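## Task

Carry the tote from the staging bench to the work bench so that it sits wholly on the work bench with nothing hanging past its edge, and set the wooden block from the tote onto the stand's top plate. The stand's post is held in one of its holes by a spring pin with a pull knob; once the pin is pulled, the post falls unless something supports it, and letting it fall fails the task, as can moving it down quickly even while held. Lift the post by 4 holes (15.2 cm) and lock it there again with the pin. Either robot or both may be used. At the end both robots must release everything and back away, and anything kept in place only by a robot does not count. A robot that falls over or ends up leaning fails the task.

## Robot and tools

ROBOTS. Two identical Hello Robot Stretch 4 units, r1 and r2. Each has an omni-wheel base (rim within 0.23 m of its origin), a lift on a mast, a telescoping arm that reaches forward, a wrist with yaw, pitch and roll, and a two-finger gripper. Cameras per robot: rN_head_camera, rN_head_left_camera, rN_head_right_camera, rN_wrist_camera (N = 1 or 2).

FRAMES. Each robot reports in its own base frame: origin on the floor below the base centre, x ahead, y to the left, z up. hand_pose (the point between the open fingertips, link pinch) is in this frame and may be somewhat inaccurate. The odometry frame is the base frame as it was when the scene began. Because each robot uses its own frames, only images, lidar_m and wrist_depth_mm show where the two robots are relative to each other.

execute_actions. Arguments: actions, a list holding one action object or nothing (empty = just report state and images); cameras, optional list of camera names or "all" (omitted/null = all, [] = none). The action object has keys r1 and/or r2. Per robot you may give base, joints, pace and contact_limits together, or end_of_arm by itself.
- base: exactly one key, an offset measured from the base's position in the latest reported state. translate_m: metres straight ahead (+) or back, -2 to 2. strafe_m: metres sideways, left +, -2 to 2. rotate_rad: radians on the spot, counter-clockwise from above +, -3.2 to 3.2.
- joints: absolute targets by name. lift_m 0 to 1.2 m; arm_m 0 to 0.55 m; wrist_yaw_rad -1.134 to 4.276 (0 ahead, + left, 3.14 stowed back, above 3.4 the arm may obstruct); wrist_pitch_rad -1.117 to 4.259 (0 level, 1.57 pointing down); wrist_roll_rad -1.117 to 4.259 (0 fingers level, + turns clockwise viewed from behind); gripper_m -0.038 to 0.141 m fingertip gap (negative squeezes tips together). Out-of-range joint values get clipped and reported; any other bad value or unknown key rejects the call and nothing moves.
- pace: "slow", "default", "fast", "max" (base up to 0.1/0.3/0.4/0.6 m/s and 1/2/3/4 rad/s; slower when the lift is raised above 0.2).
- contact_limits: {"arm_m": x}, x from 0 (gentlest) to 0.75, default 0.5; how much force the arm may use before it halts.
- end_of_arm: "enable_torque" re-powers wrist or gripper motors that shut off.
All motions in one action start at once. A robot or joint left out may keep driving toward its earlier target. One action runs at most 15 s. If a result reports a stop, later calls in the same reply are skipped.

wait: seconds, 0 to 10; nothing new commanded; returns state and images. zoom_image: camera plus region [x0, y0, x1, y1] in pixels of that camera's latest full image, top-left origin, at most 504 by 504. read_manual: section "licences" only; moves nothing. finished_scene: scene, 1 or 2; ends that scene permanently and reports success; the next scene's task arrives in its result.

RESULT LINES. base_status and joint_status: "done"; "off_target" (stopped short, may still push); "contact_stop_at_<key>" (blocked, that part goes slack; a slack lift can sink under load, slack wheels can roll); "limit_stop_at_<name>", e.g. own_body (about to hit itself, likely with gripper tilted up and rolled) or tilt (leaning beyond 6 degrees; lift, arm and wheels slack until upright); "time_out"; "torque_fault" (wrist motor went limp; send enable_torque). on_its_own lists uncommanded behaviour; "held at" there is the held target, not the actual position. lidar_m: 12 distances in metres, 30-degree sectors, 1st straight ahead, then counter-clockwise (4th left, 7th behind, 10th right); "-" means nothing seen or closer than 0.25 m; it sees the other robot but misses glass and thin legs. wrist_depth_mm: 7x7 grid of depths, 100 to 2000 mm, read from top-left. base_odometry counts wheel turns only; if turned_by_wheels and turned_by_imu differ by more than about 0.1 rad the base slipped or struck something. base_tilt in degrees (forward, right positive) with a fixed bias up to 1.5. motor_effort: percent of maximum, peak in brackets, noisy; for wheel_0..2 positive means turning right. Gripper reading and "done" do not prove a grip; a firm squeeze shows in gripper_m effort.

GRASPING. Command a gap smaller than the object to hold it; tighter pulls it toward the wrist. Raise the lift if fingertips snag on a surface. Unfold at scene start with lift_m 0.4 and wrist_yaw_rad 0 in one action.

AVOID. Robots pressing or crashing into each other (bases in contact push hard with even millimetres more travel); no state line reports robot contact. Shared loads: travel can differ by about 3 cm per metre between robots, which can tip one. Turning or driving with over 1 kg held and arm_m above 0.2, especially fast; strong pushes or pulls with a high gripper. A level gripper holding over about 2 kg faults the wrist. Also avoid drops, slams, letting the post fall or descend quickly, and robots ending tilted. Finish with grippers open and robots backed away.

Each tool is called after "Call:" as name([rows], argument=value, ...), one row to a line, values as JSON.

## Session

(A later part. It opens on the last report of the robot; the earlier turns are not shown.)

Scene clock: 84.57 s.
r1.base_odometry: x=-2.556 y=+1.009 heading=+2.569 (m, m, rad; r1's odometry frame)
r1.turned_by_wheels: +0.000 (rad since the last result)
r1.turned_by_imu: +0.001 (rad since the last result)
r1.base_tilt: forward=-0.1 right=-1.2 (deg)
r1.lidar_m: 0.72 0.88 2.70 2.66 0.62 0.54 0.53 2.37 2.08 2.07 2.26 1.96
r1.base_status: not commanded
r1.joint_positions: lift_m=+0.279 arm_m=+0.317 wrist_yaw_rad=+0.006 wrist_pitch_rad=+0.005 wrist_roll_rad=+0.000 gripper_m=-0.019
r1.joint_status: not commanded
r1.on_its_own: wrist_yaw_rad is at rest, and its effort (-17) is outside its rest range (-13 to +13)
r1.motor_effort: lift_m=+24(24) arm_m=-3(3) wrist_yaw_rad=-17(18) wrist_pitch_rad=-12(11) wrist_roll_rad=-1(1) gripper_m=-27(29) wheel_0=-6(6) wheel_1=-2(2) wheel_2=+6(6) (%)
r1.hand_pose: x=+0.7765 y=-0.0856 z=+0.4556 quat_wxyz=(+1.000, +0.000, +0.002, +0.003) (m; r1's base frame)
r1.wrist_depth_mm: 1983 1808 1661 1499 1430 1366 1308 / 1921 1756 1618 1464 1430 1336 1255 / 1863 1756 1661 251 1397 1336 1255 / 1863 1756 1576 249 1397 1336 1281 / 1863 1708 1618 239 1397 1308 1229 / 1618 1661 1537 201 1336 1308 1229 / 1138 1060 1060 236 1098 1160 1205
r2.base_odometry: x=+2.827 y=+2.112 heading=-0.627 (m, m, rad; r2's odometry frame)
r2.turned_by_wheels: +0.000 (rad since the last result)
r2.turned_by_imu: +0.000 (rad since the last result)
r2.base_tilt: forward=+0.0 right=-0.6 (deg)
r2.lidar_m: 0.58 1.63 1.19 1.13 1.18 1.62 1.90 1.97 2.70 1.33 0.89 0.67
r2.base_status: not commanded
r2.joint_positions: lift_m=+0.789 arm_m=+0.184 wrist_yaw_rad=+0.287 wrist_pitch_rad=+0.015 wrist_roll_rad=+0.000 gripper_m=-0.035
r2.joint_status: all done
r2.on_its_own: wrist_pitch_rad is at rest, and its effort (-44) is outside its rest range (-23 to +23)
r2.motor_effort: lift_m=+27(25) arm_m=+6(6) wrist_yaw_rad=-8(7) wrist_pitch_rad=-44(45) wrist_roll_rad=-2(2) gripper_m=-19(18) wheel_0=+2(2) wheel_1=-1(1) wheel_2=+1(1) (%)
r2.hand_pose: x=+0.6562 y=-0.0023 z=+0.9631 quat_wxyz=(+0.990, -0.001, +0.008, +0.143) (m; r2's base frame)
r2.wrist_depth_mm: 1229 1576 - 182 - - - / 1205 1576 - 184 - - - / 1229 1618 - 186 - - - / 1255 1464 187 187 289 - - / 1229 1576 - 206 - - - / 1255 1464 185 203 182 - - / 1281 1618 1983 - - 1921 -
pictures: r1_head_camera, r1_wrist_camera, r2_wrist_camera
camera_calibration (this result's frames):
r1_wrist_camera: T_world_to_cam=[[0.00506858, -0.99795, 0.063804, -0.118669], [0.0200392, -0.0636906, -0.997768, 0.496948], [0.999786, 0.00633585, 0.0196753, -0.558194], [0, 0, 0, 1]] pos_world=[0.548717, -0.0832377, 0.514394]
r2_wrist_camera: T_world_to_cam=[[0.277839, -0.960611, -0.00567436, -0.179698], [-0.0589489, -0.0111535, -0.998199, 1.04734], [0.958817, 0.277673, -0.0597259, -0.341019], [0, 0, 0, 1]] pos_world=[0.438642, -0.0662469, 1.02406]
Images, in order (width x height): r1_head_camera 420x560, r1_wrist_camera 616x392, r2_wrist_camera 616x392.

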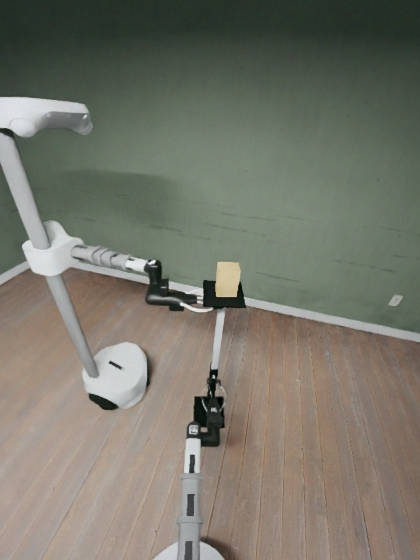

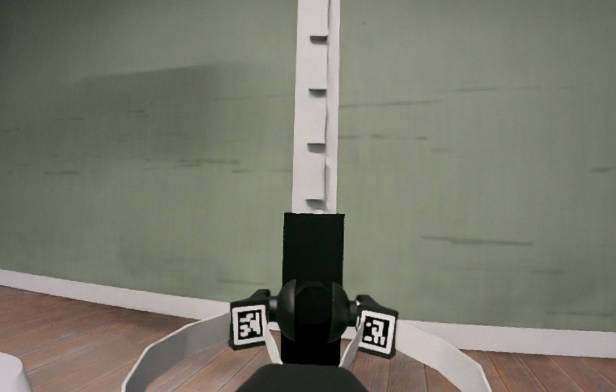

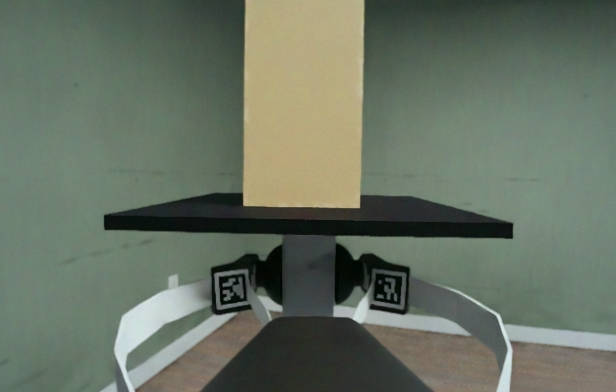

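Call:
execute_actions([
  {"r2": {"joints": {"lift_m": 0.811}, "pace": "slow"}},
], cameras=["r1_wrist_camera"])

Call:
zoom_image(camera="r1_wrist_camera", region=[250, 90, 390, 230])

Scene clock: 85.70 s.
r1.base_odometry: x=-2.556 y=+1.009 heading=+2.569 (m, m, rad; r1's odometry frame)
r1.turned_by_wheels: +0.000 (rad since the last result)
r1.turned_by_imu: +0.000 (rad since the last result)
r1.base_tilt: forward=-0.1 right=-1.2 (deg)
r1.lidar_m: 0.72 0.88 2.69 2.65 0.63 0.53 0.54 2.38 2.06 2.07 2.26 1.96
r1.base_status: not commanded
r1.joint_positions: lift_m=+0.279 arm_m=+0.317 wrist_yaw_rad=+0.006 wrist_pitch_rad=+0.005 wrist_roll_rad=+0.000 gripper_m=-0.019
r1.joint_status: not commanded
r1.on_its_own: wrist_yaw_rad is at rest, and its effort (-18) is outside its rest range (-13 to +13)
r1.motor_effort: lift_m=+24(24) arm_m=-3(3) wrist_yaw_rad=-18(18) wrist_pitch_rad=-11(11) wrist_roll_rad=-1(1) gripper_m=-29(28) wheel_0=-5(6) wheel_1=-3(3) wheel_2=+6(6) (%)
r1.hand_pose: x=+0.7765 y=-0.0856 z=+0.4556 quat_wxyz=(+1.000, +0.000, +0.002, +0.003) (m; r1's base frame)
r1.wrist_depth_mm: 1983 1808 1661 1499 1430 1336 1308 / 1921 1808 1618 1499 1430 1336 1281 / 1921 1756 1661 250 1430 1336 1229 / 1863 1808 1576 249 1397 1308 1255 / 1863 1756 1618 239 1397 1336 1255 / 1618 1661 1576 201 1366 1308 1229 / 1118 1060 1060 236 1098 1160 1205
r2.base_odometry: x=+2.827 y=+2.112 heading=-0.627 (m, m, rad; r2's odometry frame)
r2.turned_by_wheels: +0.000 (rad since the last result)
r2.turned_by_imu: +0.000 (rad since the last result)
r2.base_tilt: forward=-0.1 right=-0.5 (deg)
r2.lidar_m: 0.57 1.61 1.19 1.13 1.20 1.63 1.89 1.95 2.71 1.34 0.89 0.67
r2.base_status: not commanded
r2.joint_positions: lift_m=+0.810 arm_m=+0.184 wrist_yaw_rad=+0.287 wrist_pitch_rad=+0.015 wrist_roll_rad=+0.000 gripper_m=-0.035
r2.joint_status: all done
r2.on_its_own: wrist_pitch_rad is at rest, and its effort (-44) is outside its rest range (-23 to +23)
r2.motor_effort: lift_m=+27(26) arm_m=+6(6) wrist_yaw_rad=-7(7) wrist_pitch_rad=-44(45) wrist_roll_rad=-2(2) gripper_m=-18(20) wheel_0=+3(2) wheel_1=-1(1) wheel_2=+1(1) (%)
r2.hand_pose: x=+0.6562 y=-0.0023 z=+0.9841 quat_wxyz=(+0.990, -0.001, +0.007, +0.143) (m; r2's base frame)
r2.wrist_depth_mm: 1229 1576 - 182 - - - / 1229 1576 - 185 - - - / 1229 1576 - 186 - - - / 1229 1499 187 188 287 - - / 1229 1576 1983 206 - - - / 1255 1499 186 203 182 - - / 1281 1661 1983 - - 1921 -
pictures: r1_wrist_camera
camera_calibration (this result's frames):
r1_wrist_camera: T_world_to_cam=[[0.00506857, -0.99795, 0.0638039, -0.118669], [0.0200393, -0.0636905, -0.997768, 0.496948], [0.999786, 0.00633584, 0.0196754, -0.558194], [0, 0, 0, 1]] pos_world=[0.548717, -0.0832377, 0.514394]
Images, in order (width x height): r1_wrist_camera 616x392.

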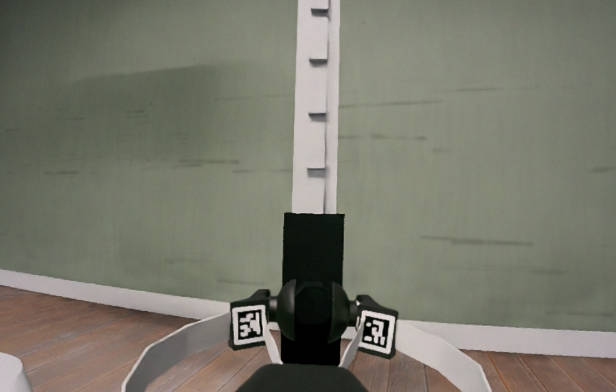

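Region (250, 90, 390, 230) of r1_wrist_camera's 616x392 image, scaled by 3.600.

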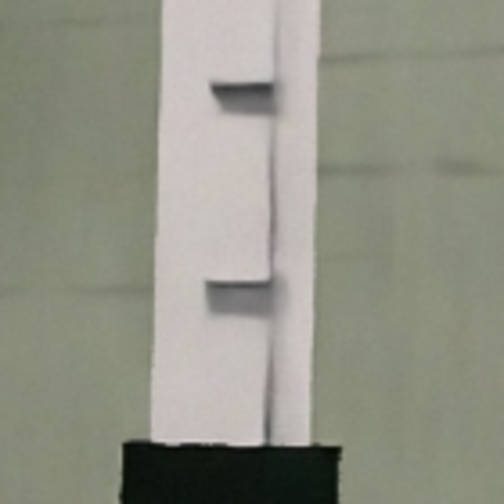

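Now release the knob gently.

Call:
execute_actions([
  {"r1": {"joints": {"gripper_m": 0.05}, "pace": "slow"}},
], cameras=["r1_wrist_camera", "r1_head_camera"])

Call:
zoom_image(camera="r1_head_camera", region=[185, 360, 245, 430])

Scene clock: 88.30 s.
r1.base_odometry: x=-2.555 y=+1.009 heading=+2.569 (m, m, rad; r1's odometry frame)
r1.turned_by_wheels: +0.000 (rad since the last result)
r1.turned_by_imu: +0.000 (rad since the last result)
r1.base_tilt: forward=+0.0 right=-1.2 (deg)
r1.lidar_m: 0.72 0.90 2.65 2.65 0.61 0.53 0.54 2.36 2.06 2.05 2.28 1.96
r1.base_status: not commanded
r1.joint_positions: lift_m=+0.279 arm_m=+0.317 wrist_yaw_rad=-0.005 wrist_pitch_rad=+0.002 wrist_roll_rad=+0.000 gripper_m=+0.050
r1.joint_status: all done
r1.on_its_own: wrist_yaw_rad is at rest, and its effort (+15) is outside its rest range (-13 to +13)
r1.motor_effort: lift_m=+24(24) arm_m=-3(3) wrist_yaw_rad=+15(18) wrist_pitch_rad=-5(11) wrist_roll_rad=-1(1) gripper_m=+1(29) wheel_0=-4(5) wheel_1=-3(3) wheel_2=+0(6) (%)
r1.hand_pose: x=+0.7755 y=-0.0888 z=+0.4562 quat_wxyz=(+1.000, +0.000, +0.001, -0.002) (m; r1's base frame)
r1.wrist_depth_mm: 1921 1808 1661 1464 1430 1366 1281 / 1863 1756 1661 1464 1430 1336 1281 / 1863 1756 1618 1464 1397 1336 1255 / 1863 1756 1576 1464 1397 1336 1281 / 1863 1756 1618 241 1430 1308 1255 / 1618 1661 1499 238 1336 1336 1255 / 1138 1098 1078 155 1098 1205 1205
r2.base_odometry: x=+2.827 y=+2.112 heading=-0.627 (m, m, rad; r2's odometry frame)
r2.turned_by_wheels: +0.000 (rad since the last result)
r2.turned_by_imu: +0.000 (rad since the last result)
r2.base_tilt: forward=+0.0 right=-0.6 (deg)
r2.lidar_m: 0.58 1.63 1.19 1.12 1.18 1.64 1.88 1.96 2.69 1.36 0.90 0.67
r2.base_status: not commanded
r2.joint_positions: lift_m=+0.810 arm_m=+0.184 wrist_yaw_rad=+0.287 wrist_pitch_rad=+0.015 wrist_roll_rad=+0.000 gripper_m=-0.035
r2.joint_status: not commanded
r2.on_its_own: wrist_pitch_rad is at rest, and its effort (-43) is outside its rest range (-23 to +23)
r2.motor_effort: lift_m=+27(27) arm_m=+6(6) wrist_yaw_rad=-8(7) wrist_pitch_rad=-43(43) wrist_roll_rad=-2(2) gripper_m=-21(21) wheel_0=+2(2) wheel_1=-1(1) wheel_2=+1(1) (%)
r2.hand_pose: x=+0.6562 y=-0.0023 z=+0.9841 quat_wxyz=(+0.990, -0.001, +0.007, +0.143) (m; r2's base frame)
r2.wrist_depth_mm: 1205 1576 - 182 - - - / 1229 1576 - 184 - - - / 1229 1576 - 186 - - - / 1229 1499 187 188 287 - - / 1255 1537 - 206 - - - / 1255 1499 186 203 182 - - / 1281 1661 1983 - - 1983 -
pictures: r1_head_camera, r1_wrist_camera
camera_calibration (this result's frames):
r1_wrist_camera: T_world_to_cam=[[-0.00634559, -0.997942, 0.0638006, -0.113103], [0.0215681, -0.0639237, -0.997722, 0.496182], [0.999747, -0.00495507, 0.0219294, -0.559204], [0, 0, 0, 1]] pos_world=[0.547643, -0.0839235, 0.51453]
Images, in order (width x height): r1_head_camera 420x560, r1_wrist_camera 616x392.

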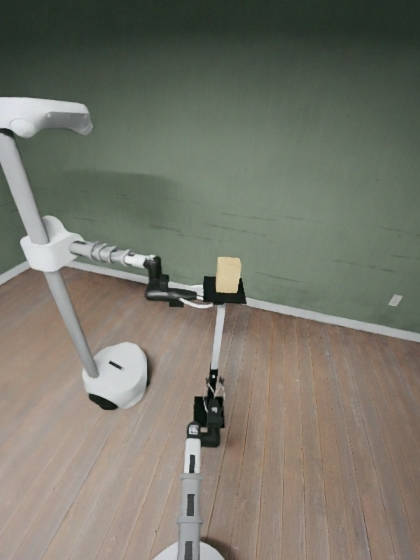

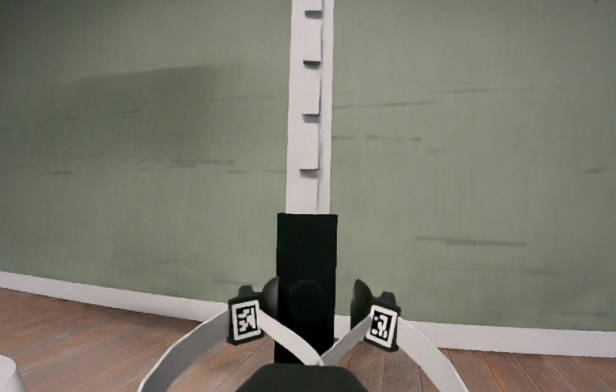

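Region (185, 360, 245, 430) of r1_head_camera's 420x560 image, scaled by 7.200, with more detail than that image has; it fills the left 432 columns of this view, and the rest is white.

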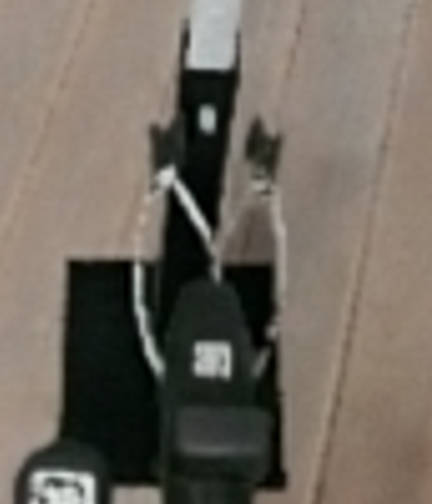

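Call:
execute_actions([
  {"r1": {"joints": {"arm_m": 0.25}}, "r2": {"joints": {"lift_m": 0.803}, "pace": "slow"}},
], cameras=["r1_wrist_camera", "r1_head_camera"])

Call:
zoom_image(camera="r1_head_camera", region=[185, 360, 245, 430])

Scene clock: 89.50 s.
r1.base_odometry: x=-2.555 y=+1.009 heading=+2.569 (m, m, rad; r1's odometry frame)
r1.turned_by_wheels: +0.000 (rad since the last result)
r1.turned_by_imu: +0.001 (rad since the last result)
r1.base_tilt: forward=+0.0 right=-1.2 (deg)
r1.lidar_m: 0.73 0.88 2.69 2.65 0.63 0.50 0.55 2.37 2.05 2.06 2.27 1.96
r1.base_status: not commanded
r1.joint_positions: lift_m=+0.279 arm_m=+0.251 wrist_yaw_rad=+0.000 wrist_pitch_rad=+0.002 wrist_roll_rad=+0.000 gripper_m=+0.050
r1.joint_status: all done
r1.motor_effort: lift_m=+24(24) arm_m=-7(8) wrist_yaw_rad=+1(15) wrist_pitch_rad=-5(4) wrist_roll_rad=-1(0) gripper_m=-2(3) wheel_0=-2(4) wheel_1=-2(3) wheel_2=+0(1) (%)
r1.hand_pose: x=+0.7105 y=-0.0874 z=+0.4562 quat_wxyz=(+1.000, +0.000, +0.001, +0.000) (m; r1's base frame)
r1.wrist_depth_mm: - 1863 1756 1537 1499 1430 1336 / 1983 1863 1708 1576 1499 1397 1336 / 1983 1863 1708 1537 1499 1397 1308 / 1983 1863 1708 1499 1499 1397 1336 / 1921 1808 1661 307 1464 1397 1308 / 1661 1708 209 1499 1397 1336 1308 / 1138 1098 1138 158 1098 1205 1229
r2.base_odometry: x=+2.827 y=+2.112 heading=-0.627 (m, m, rad; r2's odometry frame)
r2.turned_by_wheels: +0.000 (rad since the last result)
r2.turned_by_imu: +0.000 (rad since the last result)
r2.base_tilt: forward=+0.0 right=-0.6 (deg)
r2.lidar_m: 0.58 1.63 1.19 1.13 1.18 1.63 1.90 1.97 2.68 1.35 0.91 0.67
r2.base_status: not commanded
r2.joint_positions: lift_m=+0.803 arm_m=+0.184 wrist_yaw_rad=+0.286 wrist_pitch_rad=+0.009 wrist_roll_rad=+0.000 gripper_m=-0.035
r2.joint_status: all done
r2.on_its_own: wrist_pitch_rad is at rest, and its effort (-25) is outside its rest range (-23 to +23)
r2.motor_effort: lift_m=+15(25) arm_m=+6(6) wrist_yaw_rad=-7(9) wrist_pitch_rad=-25(43) wrist_roll_rad=-3(3) gripper_m=-20(19) wheel_0=+3(2) wheel_1=-1(1) wheel_2=+1(1) (%)
r2.hand_pose: x=+0.6563 y=-0.0024 z=+0.9789 quat_wxyz=(+0.990, -0.001, +0.004, +0.143) (m; r2's base frame)
r2.wrist_depth_mm: 1229 1576 - 183 - - - / 1229 1618 - 185 - - - / 1229 1618 - 187 - - - / 1229 1537 189 188 297 - - / 1255 1576 - 206 - - - / 1229 1499 186 203 182 - - / 1255 1618 1921 - - 1983 -
pictures: r1_head_camera, r1_wrist_camera
camera_calibration (this result's frames):
r1_wrist_camera: T_world_to_cam=[[-0.00156442, -0.997961, 0.0638017, -0.115537], [0.0218745, -0.0638207, -0.997722, 0.497463], [0.99976, -0.000165222, 0.0219297, -0.493817], [0, 0, 0, 1]] pos_world=[0.482635, -0.0836342, 0.51453]
Images, in order (width x height): r1_head_camera 420x560, r1_wrist_camera 616x392.

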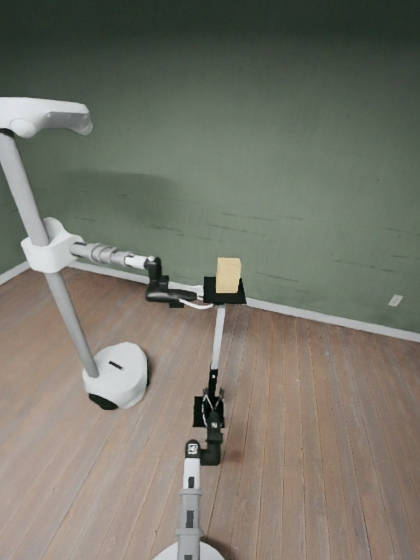

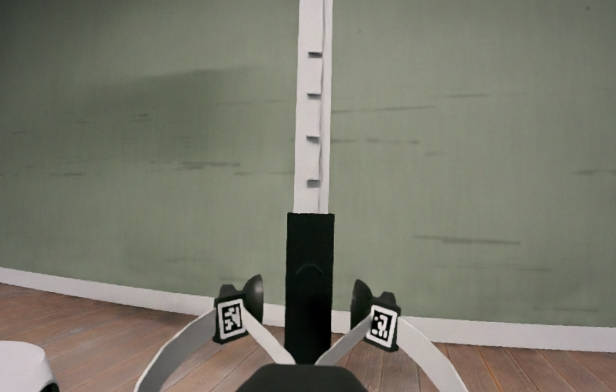

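Region (185, 360, 245, 430) of r1_head_camera's 420x560 image, scaled by 7.200, with more detail than that image has; it fills the left 432 columns of this view, and the rest is white.

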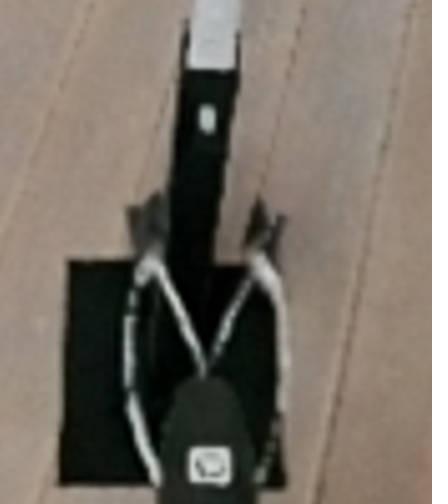

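Call:
execute_actions([
  {"r1": {"joints": {"arm_m": 0.0}, "pace": "fast"}, "r2": {"joints": {"lift_m": 0.797}, "pace": "slow"}},
], cameras=["r1_wrist_camera", "r2_wrist_camera"])

Scene clock: 91.17 s.
r1.base_odometry: x=-2.555 y=+1.009 heading=+2.569 (m, m, rad; r1's odometry frame)
r1.turned_by_wheels: +0.000 (rad since the last result)
r1.turned_by_imu: +0.001 (rad since the last result)
r1.base_tilt: forward=-0.1 right=-1.2 (deg)
r1.lidar_m: 0.70 0.87 2.67 2.67 0.64 0.54 0.51 2.40 2.06 2.07 2.26 1.95
r1.base_status: not commanded
r1.joint_positions: lift_m=+0.279 arm_m=+0.001 wrist_yaw_rad=+0.000 wrist_pitch_rad=+0.002 wrist_roll_rad=+0.000 gripper_m=+0.050
r1.joint_status: all done
r1.motor_effort: lift_m=+24(24) arm_m=-6(5) wrist_yaw_rad=+1(0) wrist_pitch_rad=-4(5) wrist_roll_rad=+0(1) gripper_m=-2(3) wheel_0=-2(2) wheel_1=-2(2) wheel_2=+0(0) (%)
r1.hand_pose: x=+0.4607 y=-0.0875 z=+0.4562 quat_wxyz=(+1.000, +0.000, +0.001, +0.000) (m; r1's base frame)
r1.wrist_depth_mm: - - - 1863 1708 1661 1537 / - - 1983 1863 1756 1661 1537 / - - 1983 1808 1756 1618 1499 / - - 1983 1808 1756 1618 1537 / - - 1921 1808 1708 1576 1537 / 1661 1756 209 1708 1537 1576 1499 / 661 741 1138 158 1098 1229 1255
r2.base_odometry: x=+2.827 y=+2.112 heading=-0.627 (m, m, rad; r2's odometry frame)
r2.turned_by_wheels: +0.000 (rad since the last result)
r2.turned_by_imu: +0.000 (rad since the last result)
r2.base_tilt: forward=-0.1 right=-0.6 (deg)
r2.lidar_m: 0.58 1.64 1.17 1.13 1.18 1.62 1.88 1.97 2.69 1.35 0.89 0.75
r2.base_status: not commanded
r2.joint_positions: lift_m=+0.797 arm_m=+0.184 wrist_yaw_rad=+0.286 wrist_pitch_rad=+0.002 wrist_roll_rad=+0.000 gripper_m=-0.035
r2.joint_status: all done
r2.motor_effort: lift_m=+13(14) arm_m=+6(6) wrist_yaw_rad=-6(8) wrist_pitch_rad=-4(25) wrist_roll_rad=-3(3) gripper_m=-19(21) wheel_0=+3(3) wheel_1=-1(1) wheel_2=+1(0) (%)
r2.hand_pose: x=+0.6563 y=-0.0024 z=+0.9752 quat_wxyz=(+0.990, +0.000, +0.001, +0.143) (m; r2's base frame)
r2.wrist_depth_mm: 1229 1576 - 185 - - - / 1205 1618 - 186 - - - / 1229 1618 - 187 - - - / 1255 1499 189 188 - - - / 1255 1661 - 206 - - - / 1229 1499 186 204 182 - - / 1281 1618 1983 - - - -
pictures: r1_wrist_camera, r2_wrist_camera
camera_calibration (this result's frames):
r1_wrist_camera: T_world_to_cam=[[-0.00173608, -0.997958, 0.0638575, -0.115923], [0.0219736, -0.0638802, -0.997716, 0.502906], [0.999757, -0.000328934, 0.0220396, -0.244057], [0, 0, 0, 1]] pos_world=[0.232746, -0.0836409, 0.514539]
r2_wrist_camera: T_world_to_cam=[[0.277484, -0.960712, -0.00593839, -0.17927], [-0.0458036, -0.00705495, -0.998926, 1.05153], [0.959638, 0.277458, -0.0459617, -0.354256], [0, 0, 0, 1]] pos_world=[0.437866, -0.0665169, 1.03305]
Images, in order (width x height): r1_wrist_camera 616x392, r2_wrist_camera 616x392.

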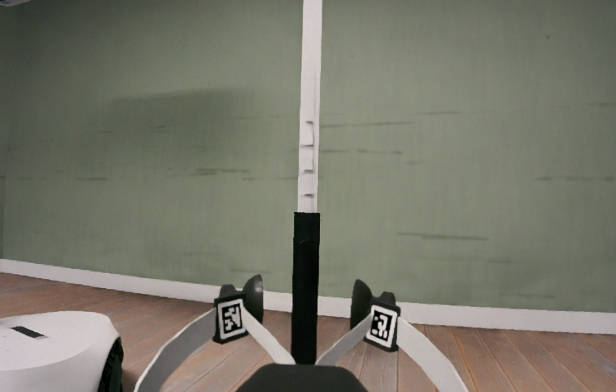

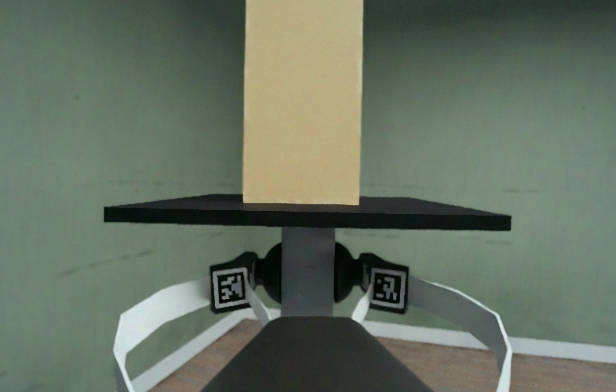

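The pin now carries the post: r2's wrist-pitch effort is back to its unloaded value. Releasing r2.

Call:
execute_actions([
  {"r2": {"joints": {"gripper_m": 0.09}}},
], cameras=["r2_wrist_camera"])

Call:
execute_actions([
  {"r2": {"base": {"translate_m": -0.25}, "joints": {"arm_m": 0.0}}},
])

Scene clock: 93.20 s.
r1.base_odometry: x=-2.555 y=+1.009 heading=+2.569 (m, m, rad; r1's odometry frame)
r1.turned_by_wheels: +0.000 (rad since the last result)
r1.turned_by_imu: +0.001 (rad since the last result)
r1.base_tilt: forward=-0.1 right=-1.2 (deg)
r1.lidar_m: 0.72 0.89 2.66 2.64 0.64 0.53 0.52 2.40 2.07 2.04 2.31 1.98
r1.base_status: not commanded
r1.joint_positions: lift_m=+0.279 arm_m=+0.001 wrist_yaw_rad=+0.000 wrist_pitch_rad=+0.002 wrist_roll_rad=+0.000 gripper_m=+0.050
r1.joint_status: not commanded
r1.motor_effort: lift_m=+24(24) arm_m=-7(7) wrist_yaw_rad=+1(1) wrist_pitch_rad=-4(4) wrist_roll_rad=-1(1) gripper_m=-2(5) wheel_0=-2(2) wheel_1=-2(2) wheel_2=+1(0) (%)
r1.hand_pose: x=+0.4607 y=-0.0875 z=+0.4562 quat_wxyz=(+1.000, +0.000, +0.001, +0.000) (m; r1's base frame)
r1.wrist_depth_mm: - - - 1808 1756 1618 1537 / - - - 1863 1756 1661 1537 / - - 1921 1808 1708 1618 1576 / - - 1921 1808 1708 1576 1537 / - - 1921 1808 1708 1618 1499 / 1661 1756 209 1708 1537 1576 1499 / 661 741 1160 158 1098 1229 1229
r2.base_odometry: x=+2.827 y=+2.112 heading=-0.627 (m, m, rad; r2's odometry frame)
r2.turned_by_wheels: +0.000 (rad since the last result)
r2.turned_by_imu: +0.000 (rad since the last result)
r2.base_tilt: forward=-0.1 right=-0.5 (deg)
r2.lidar_m: 0.58 1.65 1.19 1.14 1.19 1.62 1.88 1.96 2.69 1.36 0.90 0.75
r2.base_status: not commanded
r2.joint_positions: lift_m=+0.797 arm_m=+0.184 wrist_yaw_rad=+0.284 wrist_pitch_rad=+0.002 wrist_roll_rad=+0.000 gripper_m=+0.090
r2.joint_status: all done
r2.motor_effort: lift_m=+13(13) arm_m=+6(6) wrist_yaw_rad=-3(5) wrist_pitch_rad=-5(5) wrist_roll_rad=-4(3) gripper_m=+2(19) wheel_0=+2(2) wheel_1=-1(1) wheel_2=-1(1) (%)
r2.hand_pose: x=+0.6563 y=-0.0030 z=+0.9751 quat_wxyz=(+0.990, +0.000, +0.001, +0.142) (m; r2's base frame)
r2.wrist_depth_mm: 1255 1618 - 185 - - - / 1229 1576 - 187 - - - / 1229 1576 - 188 - - - / 1255 1464 189 189 - - - / 1255 1618 - 206 - - - / 1255 1576 - 160 - - - / 1255 1576 - - - - -
pictures: r2_wrist_camera
camera_calibration (this result's frames):
r2_wrist_camera: T_world_to_cam=[[0.275824, -0.961189, -0.00600698, -0.178627], [-0.0462164, -0.00701963, -0.998907, 1.05165], [0.960096, 0.2758, -0.0463589, -0.354076], [0, 0, 0, 1]] pos_world=[0.437821, -0.0666575, 1.03301]
Images, in order (width x height): r2_wrist_camera 616x392.

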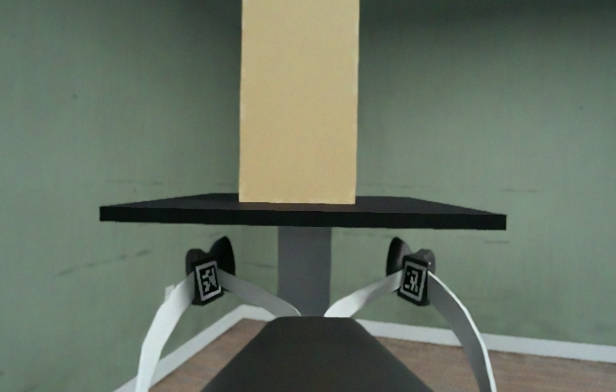

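Scene clock: 95.50 s.
r1.base_odometry: x=-2.555 y=+1.009 heading=+2.569 (m, m, rad; r1's odometry frame)
r1.turned_by_wheels: +0.000 (rad since the last result)
r1.turned_by_imu: +0.001 (rad since the last result)
r1.base_tilt: forward=+0.0 right=-1.2 (deg)
r1.lidar_m: 0.72 0.93 1.29 2.64 0.61 0.54 0.55 2.39 2.08 2.06 2.28 1.95
r1.base_status: not commanded
r1.joint_positions: lift_m=+0.279 arm_m=+0.001 wrist_yaw_rad=+0.000 wrist_pitch_rad=+0.002 wrist_roll_rad=+0.000 gripper_m=+0.050
r1.joint_status: not commanded
r1.motor_effort: lift_m=+24(24) arm_m=-7(6) wrist_yaw_rad=+1(1) wrist_pitch_rad=-4(4) wrist_roll_rad=-1(1) gripper_m=+0(2) wheel_0=-2(2) wheel_1=-2(2) wheel_2=+0(1) (%)
r1.hand_pose: x=+0.4607 y=-0.0875 z=+0.4562 quat_wxyz=(+1.000, +0.000, +0.001, +0.000) (m; r1's base frame)
r1.wrist_depth_mm: - - 1983 1863 1808 1661 1576 / - - 1983 1863 1756 1618 1537 / - - 1983 1863 1708 1618 1537 / - - 1983 1808 1756 1576 1499 / - - 1921 1756 1708 1618 1499 / 1661 1756 209 1661 1537 1576 1499 / 1078 1098 1138 158 1078 1229 1229
r2.base_odometry: x=+2.624 y=+2.259 heading=-0.627 (m, m, rad; r2's odometry frame)
r2.turned_by_wheels: +0.000 (rad since the last result)
r2.turned_by_imu: +0.000 (rad since the last result)
r2.base_tilt: forward=-0.1 right=-0.6 (deg)
r2.lidar_m: 0.78 1.64 1.19 1.11 1.20 1.64 1.64 1.70 2.34 1.39 1.14 1.00
r2.base_status: done
r2.joint_positions: lift_m=+0.797 arm_m=+0.003 wrist_yaw_rad=+0.284 wrist_pitch_rad=+0.002 wrist_roll_rad=+0.000 gripper_m=+0.090
r2.joint_status: all done
joint sent to its limit — the command would take r2.arm_m past its lower limit, so that joint was sent only as far as its limit.
r2.motor_effort: lift_m=+14(14) arm_m=-5(6) wrist_yaw_rad=+0(3) wrist_pitch_rad=-5(6) wrist_roll_rad=-4(4) gripper_m=-1(2) wheel_0=-4(10) wheel_1=-2(8) wheel_2=+2(11) (%)
r2.hand_pose: x=+0.4754 y=-0.0031 z=+0.9749 quat_wxyz=(+0.990, +0.000, +0.001, +0.142) (m; r2's base frame)
r2.wrist_depth_mm: 1229 1618 - - - - - / 1229 1576 - - - - - / 1255 1618 - - 676 - - / 1229 1618 - - - - - / 1281 1661 - - 627 - - / 1255 1537 - 160 627 - - / 1281 1576 - - - - -
pictures: r1_head_camera, r1_head_left_camera, r1_head_right_camera, r1_wrist_camera, r2_head_camera, r2_head_left_camera, r2_head_right_camera, r2_wrist_camera
camera_calibration (this result's frames):
r1_wrist_camera: T_world_to_cam=[[-0.0017361, -0.997958, 0.0638573, -0.115923], [0.0219737, -0.0638801, -0.997716, 0.502906], [0.999757, -0.000328953, 0.0220397, -0.244057], [0, 0, 0, 1]] pos_world=[0.232746, -0.0836409, 0.514539]
r2_wrist_camera: T_world_to_cam=[[0.275418, -0.961306, -0.00600579, -0.128647], [-0.0464302, -0.00706179, -0.998897, 1.04325], [0.960203, 0.275393, -0.0465785, -0.180152], [0, 0, 0, 1]] pos_world=[0.256853, -0.0666889, 1.03293]
Images, in order (width x height): r1_head_camera 420x560, r1_head_left_camera 420x672, r1_head_right_camera 420x672, r1_wrist_camera 616x392, r2_head_camera 420x560, r2_head_left_camera 420x672, r2_head_right_camera 420x672, r2_wrist_camera 616x392.

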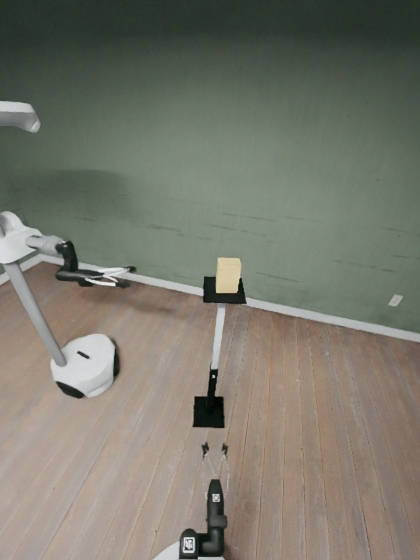

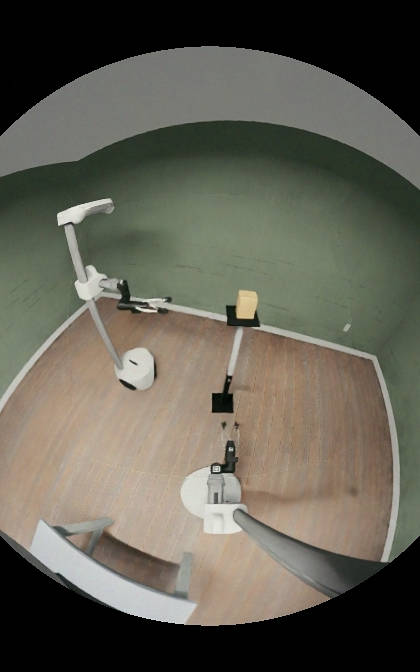

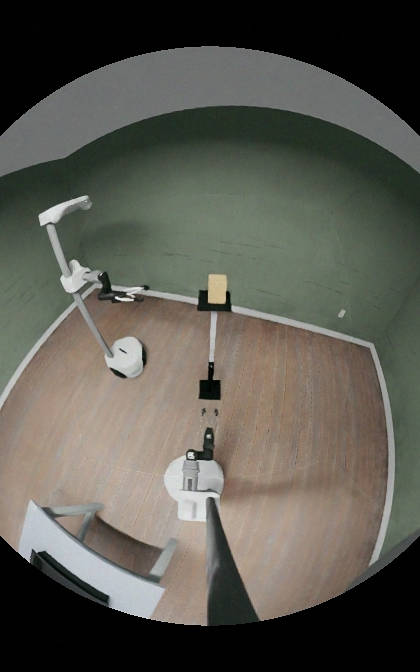

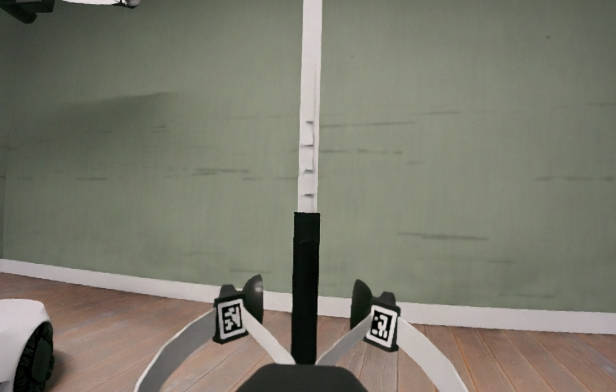

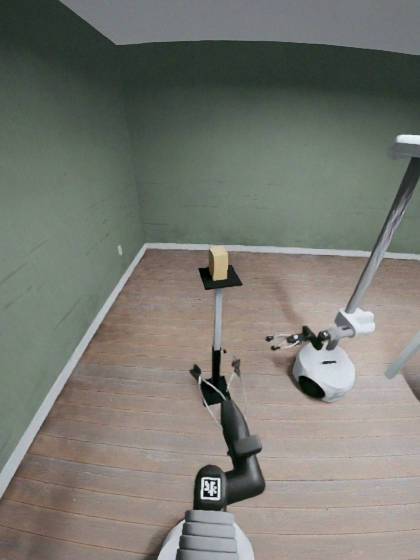

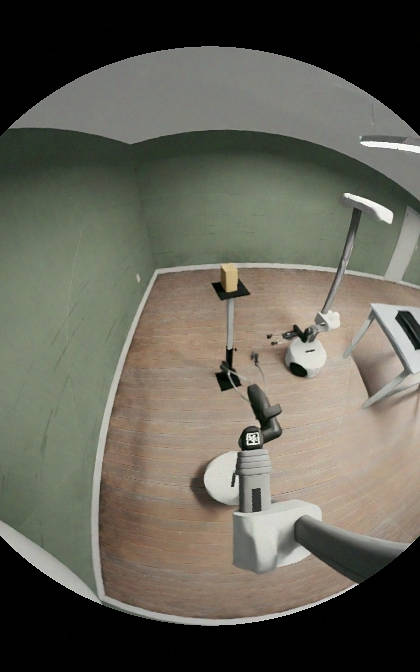

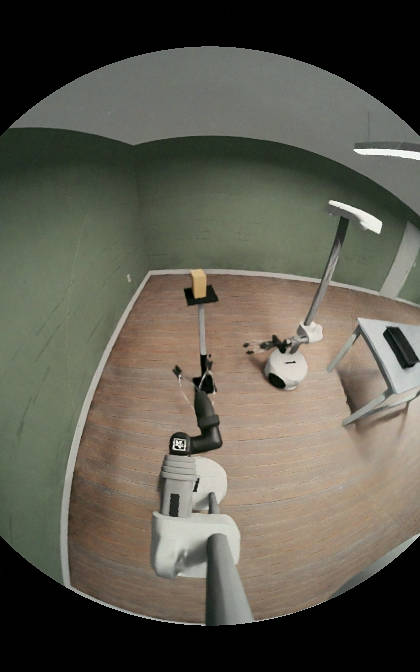

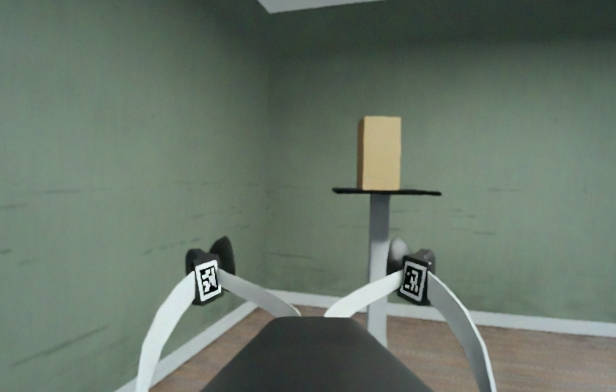

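Call:
finished_scene(scene=2)

The scene is finished: the task was done.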